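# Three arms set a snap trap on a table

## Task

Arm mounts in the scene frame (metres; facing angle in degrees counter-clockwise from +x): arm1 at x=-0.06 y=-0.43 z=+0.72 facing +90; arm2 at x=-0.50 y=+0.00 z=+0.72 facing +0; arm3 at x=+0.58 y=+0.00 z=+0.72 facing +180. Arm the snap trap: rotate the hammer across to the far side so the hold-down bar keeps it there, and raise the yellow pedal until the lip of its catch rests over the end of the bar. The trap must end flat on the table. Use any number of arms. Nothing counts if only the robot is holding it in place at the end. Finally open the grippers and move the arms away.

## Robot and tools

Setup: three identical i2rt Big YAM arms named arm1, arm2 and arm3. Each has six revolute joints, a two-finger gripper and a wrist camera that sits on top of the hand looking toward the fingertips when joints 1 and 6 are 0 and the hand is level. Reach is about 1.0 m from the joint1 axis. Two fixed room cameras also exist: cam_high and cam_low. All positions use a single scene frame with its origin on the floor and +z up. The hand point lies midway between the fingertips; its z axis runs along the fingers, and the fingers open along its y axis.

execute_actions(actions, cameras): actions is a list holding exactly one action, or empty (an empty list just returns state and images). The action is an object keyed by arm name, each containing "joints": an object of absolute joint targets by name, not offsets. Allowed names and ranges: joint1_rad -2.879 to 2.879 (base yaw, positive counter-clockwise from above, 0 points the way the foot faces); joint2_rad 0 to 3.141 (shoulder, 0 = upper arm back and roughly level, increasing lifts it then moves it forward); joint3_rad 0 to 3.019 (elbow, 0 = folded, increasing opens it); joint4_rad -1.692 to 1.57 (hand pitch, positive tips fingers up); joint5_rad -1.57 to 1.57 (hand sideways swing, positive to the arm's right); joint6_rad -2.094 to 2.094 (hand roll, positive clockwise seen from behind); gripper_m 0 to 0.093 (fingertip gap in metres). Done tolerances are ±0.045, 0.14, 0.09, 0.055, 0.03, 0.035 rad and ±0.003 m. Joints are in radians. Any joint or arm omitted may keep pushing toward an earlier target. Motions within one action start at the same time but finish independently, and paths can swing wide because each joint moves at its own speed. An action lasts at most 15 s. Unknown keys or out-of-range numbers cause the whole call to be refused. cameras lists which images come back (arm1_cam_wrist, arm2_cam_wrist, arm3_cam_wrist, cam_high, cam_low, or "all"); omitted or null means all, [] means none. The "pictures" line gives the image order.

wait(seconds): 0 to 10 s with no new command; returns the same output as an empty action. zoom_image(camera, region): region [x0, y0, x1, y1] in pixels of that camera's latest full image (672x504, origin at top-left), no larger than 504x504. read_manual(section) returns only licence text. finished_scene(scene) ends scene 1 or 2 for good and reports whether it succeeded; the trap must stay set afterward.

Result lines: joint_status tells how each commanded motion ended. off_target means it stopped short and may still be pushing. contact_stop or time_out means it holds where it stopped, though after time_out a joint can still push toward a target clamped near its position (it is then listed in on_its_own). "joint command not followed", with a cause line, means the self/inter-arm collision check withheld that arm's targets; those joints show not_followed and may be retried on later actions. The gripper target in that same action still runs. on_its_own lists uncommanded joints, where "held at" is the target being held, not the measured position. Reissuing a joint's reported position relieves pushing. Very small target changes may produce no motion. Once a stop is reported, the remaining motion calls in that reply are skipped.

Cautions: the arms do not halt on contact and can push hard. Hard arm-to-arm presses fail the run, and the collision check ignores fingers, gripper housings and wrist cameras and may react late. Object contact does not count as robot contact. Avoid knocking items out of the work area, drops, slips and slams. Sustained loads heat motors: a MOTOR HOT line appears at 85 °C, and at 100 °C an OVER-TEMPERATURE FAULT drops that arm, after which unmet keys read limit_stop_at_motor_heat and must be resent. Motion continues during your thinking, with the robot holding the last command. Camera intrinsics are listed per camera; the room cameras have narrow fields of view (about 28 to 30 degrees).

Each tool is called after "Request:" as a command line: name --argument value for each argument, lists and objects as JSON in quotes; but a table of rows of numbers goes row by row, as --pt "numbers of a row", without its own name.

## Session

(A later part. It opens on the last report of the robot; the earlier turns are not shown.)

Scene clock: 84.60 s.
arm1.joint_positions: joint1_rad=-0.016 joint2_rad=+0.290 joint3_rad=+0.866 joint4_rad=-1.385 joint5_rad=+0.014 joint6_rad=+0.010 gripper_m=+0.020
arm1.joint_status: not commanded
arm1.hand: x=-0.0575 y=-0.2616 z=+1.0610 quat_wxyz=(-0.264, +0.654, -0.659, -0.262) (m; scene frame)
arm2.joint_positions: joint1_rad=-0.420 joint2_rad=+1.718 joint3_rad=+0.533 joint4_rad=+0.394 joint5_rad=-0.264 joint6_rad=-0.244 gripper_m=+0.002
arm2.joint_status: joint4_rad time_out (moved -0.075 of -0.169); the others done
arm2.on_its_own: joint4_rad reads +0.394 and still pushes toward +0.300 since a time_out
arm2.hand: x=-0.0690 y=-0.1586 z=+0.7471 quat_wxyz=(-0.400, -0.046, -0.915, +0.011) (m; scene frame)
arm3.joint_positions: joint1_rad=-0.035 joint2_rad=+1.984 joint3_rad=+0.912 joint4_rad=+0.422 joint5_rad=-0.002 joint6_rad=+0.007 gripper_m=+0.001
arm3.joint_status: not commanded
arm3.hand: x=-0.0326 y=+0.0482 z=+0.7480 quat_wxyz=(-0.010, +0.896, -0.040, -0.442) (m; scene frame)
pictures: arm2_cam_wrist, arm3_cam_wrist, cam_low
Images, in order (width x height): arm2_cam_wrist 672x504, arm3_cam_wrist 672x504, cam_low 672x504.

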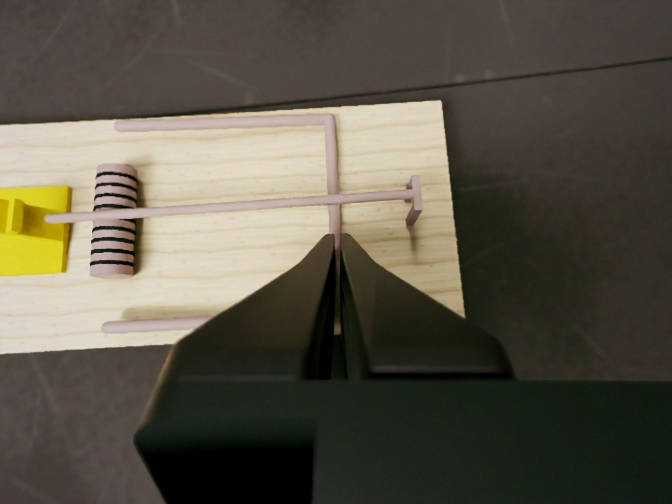

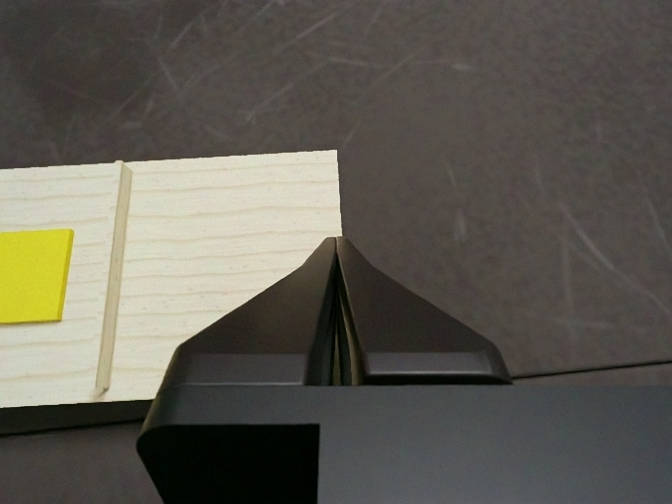

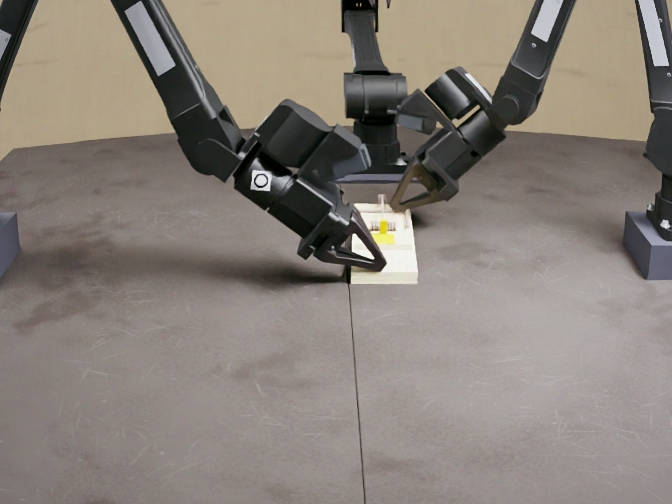

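Request:
execute_actions --actions '[{"arm3":{"joints":{"joint2_rad":1.92}}}]' --cameras '[]'

Request:
execute_actions --actions '[{"arm3":{"joints":{"joint1_rad":0.1}}}]' --cameras '["arm2_cam_wrist","arm3_cam_wrist","cam_low"]'

Request:
zoom_image --camera "cam_low" --region '[330, 180, 450, 270]'

Scene clock: 85.87 s.
arm1.joint_positions: joint1_rad=-0.016 joint2_rad=+0.290 joint3_rad=+0.866 joint4_rad=-1.385 joint5_rad=+0.014 joint6_rad=+0.010 gripper_m=+0.020
arm1.joint_status: not commanded
arm1.hand: x=-0.0575 y=-0.2616 z=+1.0610 quat_wxyz=(-0.264, +0.654, -0.659, -0.262) (m; scene frame)
arm2.joint_positions: joint1_rad=-0.421 joint2_rad=+1.718 joint3_rad=+0.533 joint4_rad=+0.389 joint5_rad=-0.264 joint6_rad=-0.244 gripper_m=+0.002
arm2.joint_status: not commanded
arm2.on_its_own: joint4_rad reads +0.389 and still pushes toward +0.300 since a time_out
arm2.hand: x=-0.0697 y=-0.1586 z=+0.7464 quat_wxyz=(-0.399, -0.046, -0.916, +0.010) (m; scene frame)
arm3.joint_positions: joint1_rad=-0.035 joint2_rad=+1.948 joint3_rad=+0.908 joint4_rad=+0.407 joint5_rad=-0.002 joint6_rad=+0.007 gripper_m=+0.001
arm3.joint_status: all done
arm3.hand: x=-0.0343 y=+0.0485 z=+0.7650 quat_wxyz=(-0.011, +0.892, -0.040, -0.450) (m; scene frame)
pictures: none
No camera images: the call's "cameras" was empty. Leave "cameras" out to get every camera's image.

Scene clock: 86.93 s.
arm1.joint_positions: joint1_rad=-0.016 joint2_rad=+0.290 joint3_rad=+0.866 joint4_rad=-1.385 joint5_rad=+0.014 joint6_rad=+0.010 gripper_m=+0.020
arm1.joint_status: not commanded
arm1.hand: x=-0.0575 y=-0.2616 z=+1.0610 quat_wxyz=(-0.264, +0.654, -0.659, -0.262) (m; scene frame)
arm2.joint_positions: joint1_rad=-0.421 joint2_rad=+1.718 joint3_rad=+0.533 joint4_rad=+0.389 joint5_rad=-0.264 joint6_rad=-0.244 gripper_m=+0.002
arm2.joint_status: not commanded
arm2.on_its_own: joint4_rad reads +0.389 and still pushes toward +0.300 since a time_out
arm2.hand: x=-0.0697 y=-0.1586 z=+0.7464 quat_wxyz=(-0.399, -0.046, -0.916, +0.010) (m; scene frame)
arm3.joint_positions: joint1_rad=+0.106 joint2_rad=+1.948 joint3_rad=+0.908 joint4_rad=+0.407 joint5_rad=-0.001 joint6_rad=+0.006 gripper_m=+0.001
arm3.joint_status: all done
arm3.hand: x=-0.0351 y=-0.0377 z=+0.7659 quat_wxyz=(+0.021, +0.892, +0.022, -0.450) (m; scene frame)
pictures: arm2_cam_wrist, arm3_cam_wrist, cam_low
Images, in order (width x height): arm2_cam_wrist 672x504, arm3_cam_wrist 672x504, cam_low 672x504.

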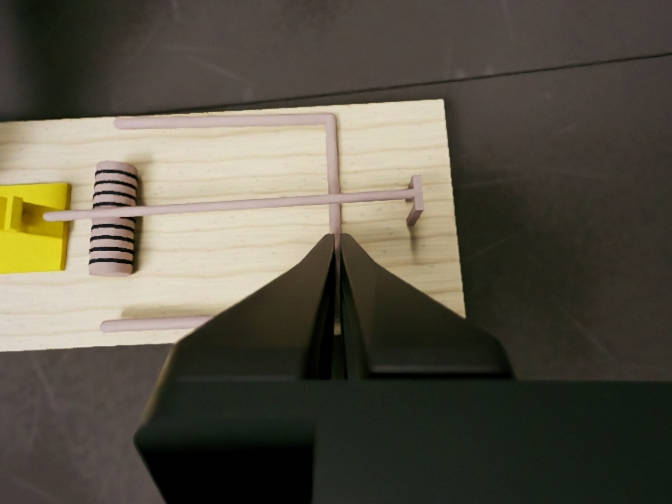

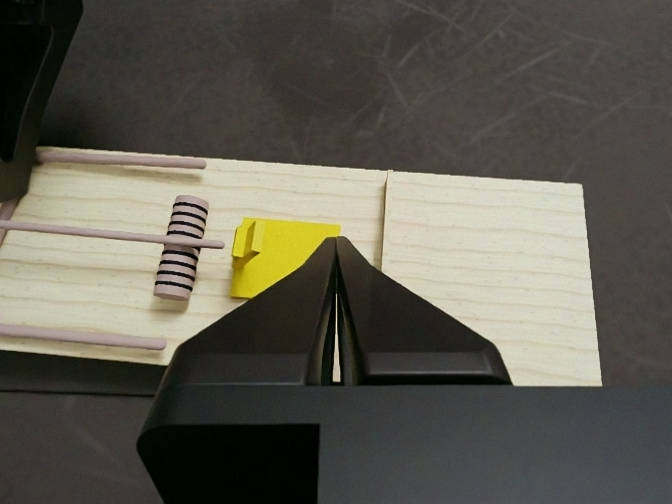

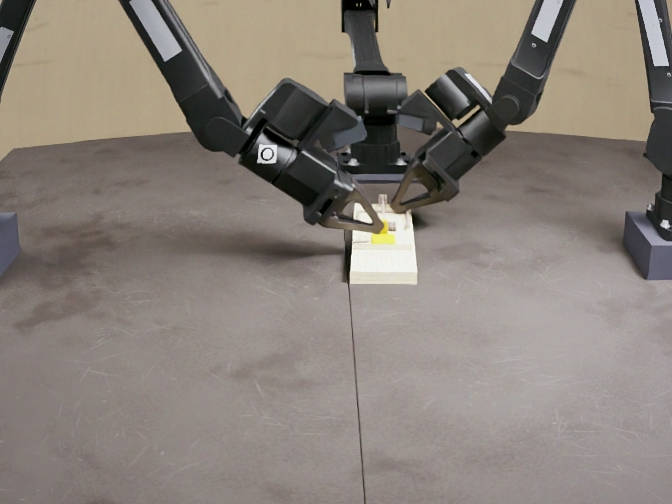

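Region (330, 180, 450, 270) of cam_low's 672x504 image, scaled by 4.200, with more detail than that image has; it fills the top 378 rows of this view, and the rest is white.

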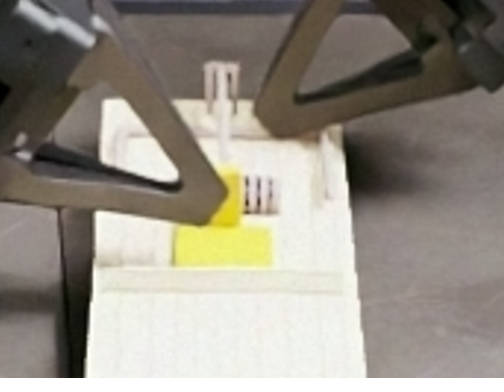

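Request:
execute_actions --actions '[{"arm3":{"joints":{"joint1_rad":0.15}}}]' --cameras '["arm2_cam_wrist","arm3_cam_wrist","cam_low"]'

Scene clock: 87.87 s.
arm1.joint_positions: joint1_rad=-0.016 joint2_rad=+0.290 joint3_rad=+0.866 joint4_rad=-1.385 joint5_rad=+0.014 joint6_rad=+0.010 gripper_m=+0.020
arm1.joint_status: not commanded
arm1.hand: x=-0.0575 y=-0.2616 z=+1.0610 quat_wxyz=(-0.264, +0.654, -0.659, -0.262) (m; scene frame)
arm2.joint_positions: joint1_rad=-0.421 joint2_rad=+1.718 joint3_rad=+0.533 joint4_rad=+0.389 joint5_rad=-0.264 joint6_rad=-0.244 gripper_m=+0.002
arm2.joint_status: not commanded
arm2.on_its_own: joint4_rad reads +0.389 and still pushes toward +0.300 since a time_out
arm2.hand: x=-0.0697 y=-0.1586 z=+0.7464 quat_wxyz=(-0.399, -0.046, -0.916, +0.010) (m; scene frame)
arm3.joint_positions: joint1_rad=+0.151 joint2_rad=+1.948 joint3_rad=+0.908 joint4_rad=+0.407 joint5_rad=-0.001 joint6_rad=+0.006 gripper_m=+0.001
arm3.joint_status: all done
arm3.hand: x=-0.0327 y=-0.0656 z=+0.7662 quat_wxyz=(+0.031, +0.892, +0.043, -0.450) (m; scene frame)
pictures: arm2_cam_wrist, arm3_cam_wrist, cam_low
Images, in order (width x height): arm2_cam_wrist 672x504, arm3_cam_wrist 672x504, cam_low 672x504.

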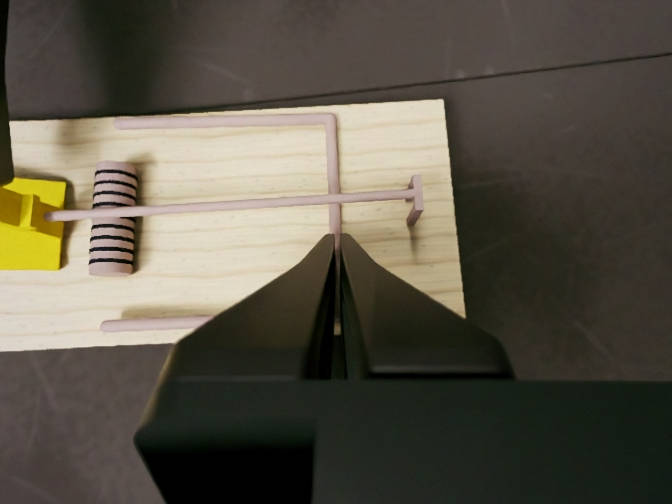

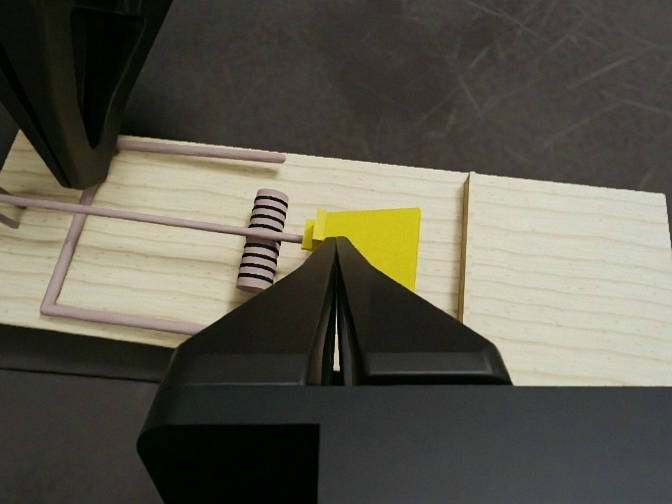

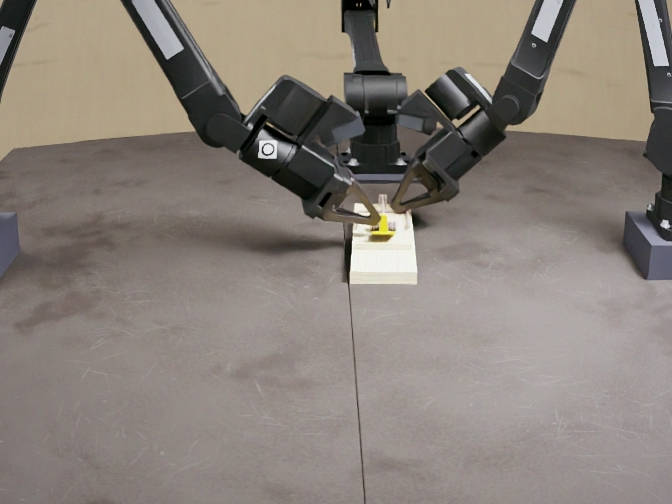

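Tipping. A bit more, then ease the hammer onto the bar.

Request:
execute_actions --actions '[{"arm3":{"joints":{"joint1_rad":0.165}}}]' --cameras '["arm2_cam_wrist","arm3_cam_wrist"]'

Request:
execute_actions --actions '[{"arm2":{"joints":{"gripper_m":0.012,"joint1_rad":-0.425,"joint2_rad":1.72,"joint3_rad":0.53,"joint4_rad":0.39,"joint5_rad":-0.264}}}]' --cameras '["arm2_cam_wrist","arm3_cam_wrist"]'

Scene clock: 88.73 s.
arm1.joint_positions: joint1_rad=-0.016 joint2_rad=+0.290 joint3_rad=+0.866 joint4_rad=-1.385 joint5_rad=+0.014 joint6_rad=+0.010 gripper_m=+0.020
arm1.joint_status: not commanded
arm1.hand: x=-0.0575 y=-0.2616 z=+1.0610 quat_wxyz=(-0.264, +0.654, -0.659, -0.262) (m; scene frame)
arm2.joint_positions: joint1_rad=-0.421 joint2_rad=+1.718 joint3_rad=+0.533 joint4_rad=+0.389 joint5_rad=-0.264 joint6_rad=-0.244 gripper_m=+0.002
arm2.joint_status: not commanded
arm2.on_its_own: joint4_rad reads +0.389 and still pushes toward +0.300 since a time_out
arm2.hand: x=-0.0697 y=-0.1586 z=+0.7464 quat_wxyz=(-0.399, -0.046, -0.916, +0.010) (m; scene frame)
arm3.joint_positions: joint1_rad=+0.157 joint2_rad=+1.948 joint3_rad=+0.908 joint4_rad=+0.407 joint5_rad=-0.001 joint6_rad=+0.006 gripper_m=+0.001
arm3.joint_status: all done
arm3.hand: x=-0.0323 y=-0.0691 z=+0.7662 quat_wxyz=(+0.032, +0.891, +0.045, -0.450) (m; scene frame)
pictures: arm2_cam_wrist, arm3_cam_wrist
Images, in order (width x height): arm2_cam_wrist 672x504, arm3_cam_wrist 672x504.

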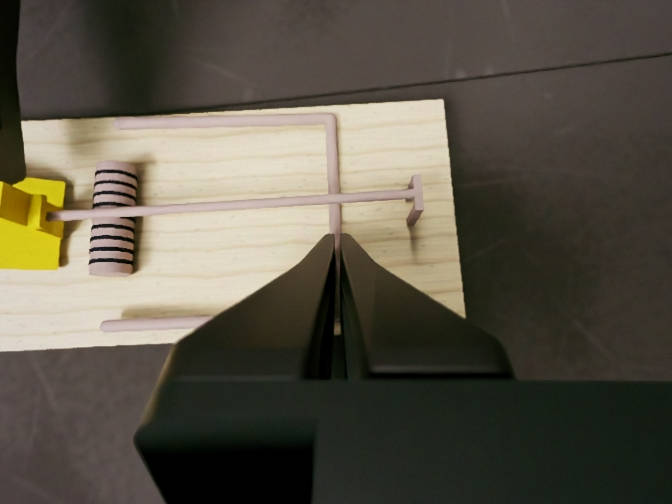

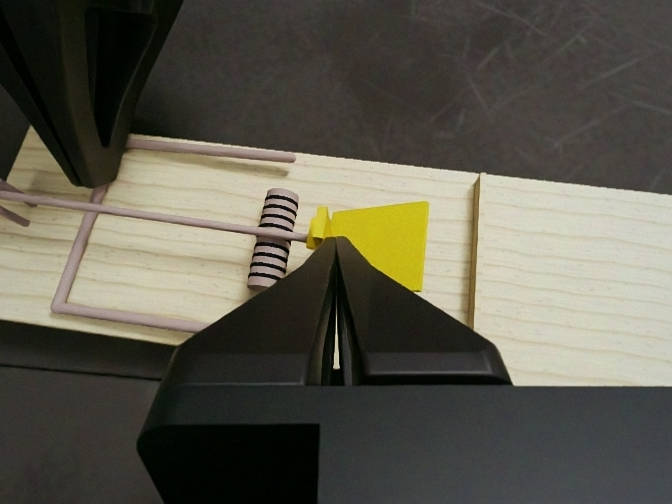

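Scene clock: 89.37 s.
arm1.joint_positions: joint1_rad=-0.016 joint2_rad=+0.290 joint3_rad=+0.866 joint4_rad=-1.385 joint5_rad=+0.014 joint6_rad=+0.010 gripper_m=+0.020
arm1.joint_status: not commanded
arm1.hand: x=-0.0575 y=-0.2616 z=+1.0610 quat_wxyz=(-0.264, +0.654, -0.659, -0.262) (m; scene frame)
arm2.joint_positions: joint1_rad=-0.424 joint2_rad=+1.701 joint3_rad=+0.540 joint4_rad=+0.391 joint5_rad=-0.269 joint6_rad=-0.244 gripper_m=+0.012
arm2.joint_status: all done
arm2.hand: x=-0.0641 y=-0.1619 z=+0.7565 quat_wxyz=(-0.410, -0.045, -0.911, +0.013) (m; scene frame)
arm3.joint_positions: joint1_rad=+0.157 joint2_rad=+1.948 joint3_rad=+0.908 joint4_rad=+0.407 joint5_rad=-0.001 joint6_rad=+0.006 gripper_m=+0.001
arm3.joint_status: not commanded
arm3.hand: x=-0.0323 y=-0.0691 z=+0.7662 quat_wxyz=(+0.032, +0.891, +0.045, -0.450) (m; scene frame)
pictures: arm2_cam_wrist, arm3_cam_wrist
Images, in order (width x height): arm2_cam_wrist 672x504, arm3_cam_wrist 672x504.

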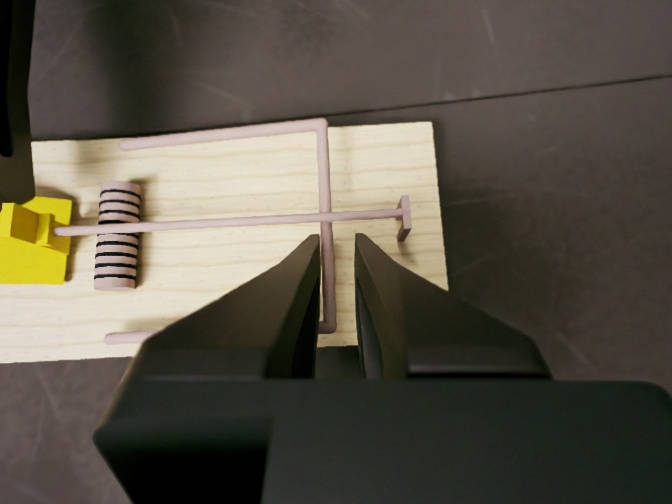

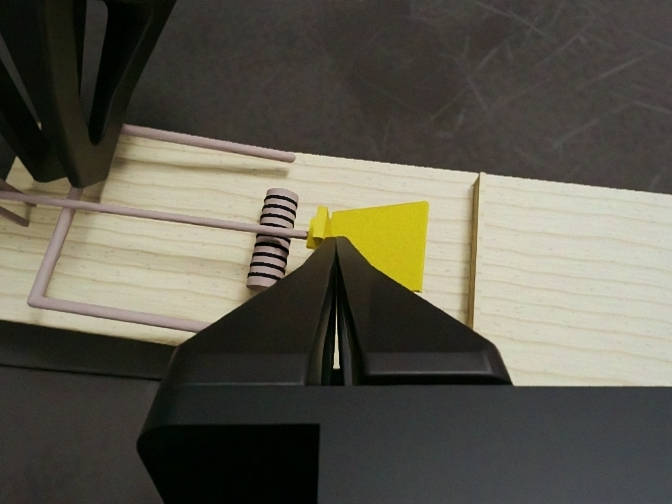

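Withdraw arm2 backward/up, avoiding the bar.

Request:
execute_actions --actions '[{"arm2":{"joints":{"joint2_rad":1.52,"joint3_rad":0.43,"joint4_rad":0.3}}}]' --cameras '["arm2_cam_wrist"]'

Request:
execute_actions --actions '[{"arm2":{"joints":{"joint2_rad":0.9,"joint4_rad":-0.3}},"arm3":{"joints":{"joint1_rad":0.135,"joint2_rad":1.8}}}]' --cameras '[]'

Request:
execute_actions --actions '[{"arm3":{"joints":{"joint2_rad":1.0,"joint3_rad":0.6,"joint4_rad":-0.3}}}]' --cameras '["cam_low","cam_high"]'

Scene clock: 90.60 s.
arm1.joint_positions: joint1_rad=-0.016 joint2_rad=+0.290 joint3_rad=+0.866 joint4_rad=-1.385 joint5_rad=+0.014 joint6_rad=+0.010 gripper_m=+0.020
arm1.joint_status: not commanded
arm1.hand: x=-0.0575 y=-0.2616 z=+1.0610 quat_wxyz=(-0.264, +0.654, -0.659, -0.262) (m; scene frame)
arm2.joint_positions: joint1_rad=-0.424 joint2_rad=+1.530 joint3_rad=+0.415 joint4_rad=+0.309 joint5_rad=-0.266 joint6_rad=-0.244 gripper_m=+0.012
arm2.joint_status: all done
arm2.hand: x=-0.1130 y=-0.1388 z=+0.7717 quat_wxyz=(-0.394, -0.048, -0.918, +0.008) (m; scene frame)
arm3.joint_positions: joint1_rad=+0.157 joint2_rad=+1.948 joint3_rad=+0.908 joint4_rad=+0.407 joint5_rad=-0.001 joint6_rad=+0.006 gripper_m=+0.001
arm3.joint_status: not commanded
arm3.hand: x=-0.0323 y=-0.0691 z=+0.7662 quat_wxyz=(+0.032, +0.891, +0.045, -0.450) (m; scene frame)
pictures: arm2_cam_wrist
Images, in order (width x height): arm2_cam_wrist 672x504.

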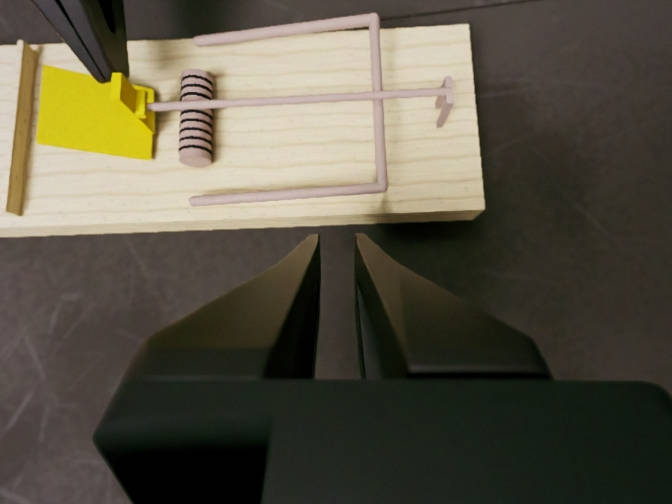

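Scene clock: 91.93 s.
arm1.joint_positions: joint1_rad=-0.016 joint2_rad=+0.290 joint3_rad=+0.866 joint4_rad=-1.385 joint5_rad=+0.014 joint6_rad=+0.010 gripper_m=+0.020
arm1.joint_status: not commanded
arm1.hand: x=-0.0575 y=-0.2616 z=+1.0610 quat_wxyz=(-0.264, +0.654, -0.659, -0.262) (m; scene frame)
arm2.joint_positions: joint1_rad=-0.424 joint2_rad=+0.903 joint3_rad=+0.415 joint4_rad=-0.288 joint5_rad=-0.266 joint6_rad=-0.244 gripper_m=+0.012
arm2.joint_status: all done
arm2.hand: x=-0.1677 y=-0.1135 z=+0.8987 quat_wxyz=(-0.407, -0.046, -0.912, +0.013) (m; scene frame)
arm3.joint_positions: joint1_rad=+0.141 joint2_rad=+1.800 joint3_rad=+0.903 joint4_rad=+0.403 joint5_rad=-0.001 joint6_rad=+0.006 gripper_m=+0.001
arm3.joint_status: all done
arm3.hand: x=-0.0462 y=-0.0595 z=+0.8515 quat_wxyz=(+0.031, +0.859, +0.036, -0.510) (m; scene frame)
pictures: none
No camera images: the call's "cameras" was empty. Leave "cameras" out to get every camera's image.

Scene clock: 93.37 s.
arm1.joint_positions: joint1_rad=-0.016 joint2_rad=+0.290 joint3_rad=+0.866 joint4_rad=-1.385 joint5_rad=+0.014 joint6_rad=+0.010 gripper_m=+0.020
arm1.joint_status: not commanded
arm1.hand: x=-0.0575 y=-0.2616 z=+1.0610 quat_wxyz=(-0.264, +0.654, -0.659, -0.262) (m; scene frame)
arm2.joint_positions: joint1_rad=-0.424 joint2_rad=+0.903 joint3_rad=+0.415 joint4_rad=-0.288 joint5_rad=-0.266 joint6_rad=-0.244 gripper_m=+0.012
arm2.joint_status: not commanded
arm2.hand: x=-0.1677 y=-0.1135 z=+0.8987 quat_wxyz=(-0.407, -0.046, -0.912, +0.013) (m; scene frame)
arm3.joint_positions: joint1_rad=+0.141 joint2_rad=+1.005 joint3_rad=+0.603 joint4_rad=-0.292 joint5_rad=-0.001 joint6_rad=+0.006 gripper_m=+0.001
arm3.joint_status: all done
arm3.hand: x=+0.1644 y=-0.0379 z=+0.9636 quat_wxyz=(+0.027, +0.905, +0.039, -0.422) (m; scene frame)
pictures: cam_high, cam_low
Images, in order (width x height): cam_high 672x504, cam_low 672x504.

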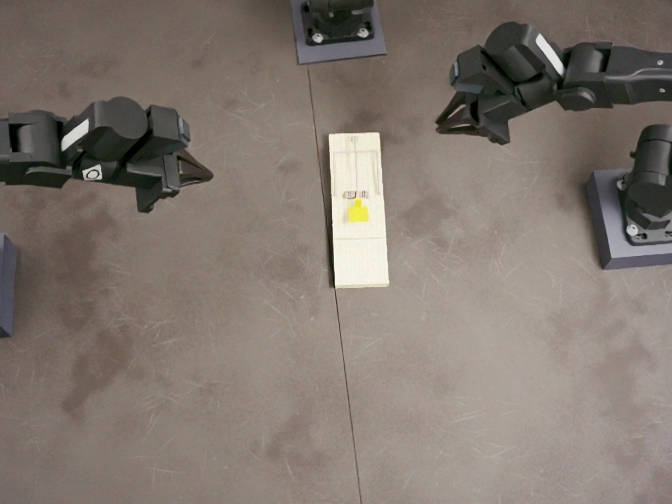

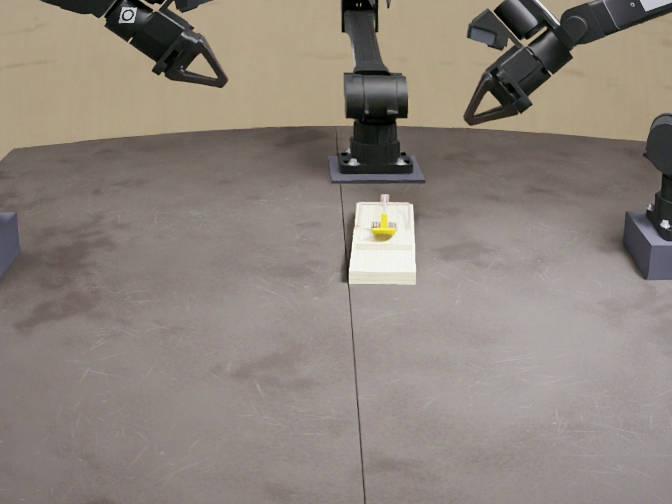

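Request:
finished_scene --scene 1

The scene is finished: the task was done.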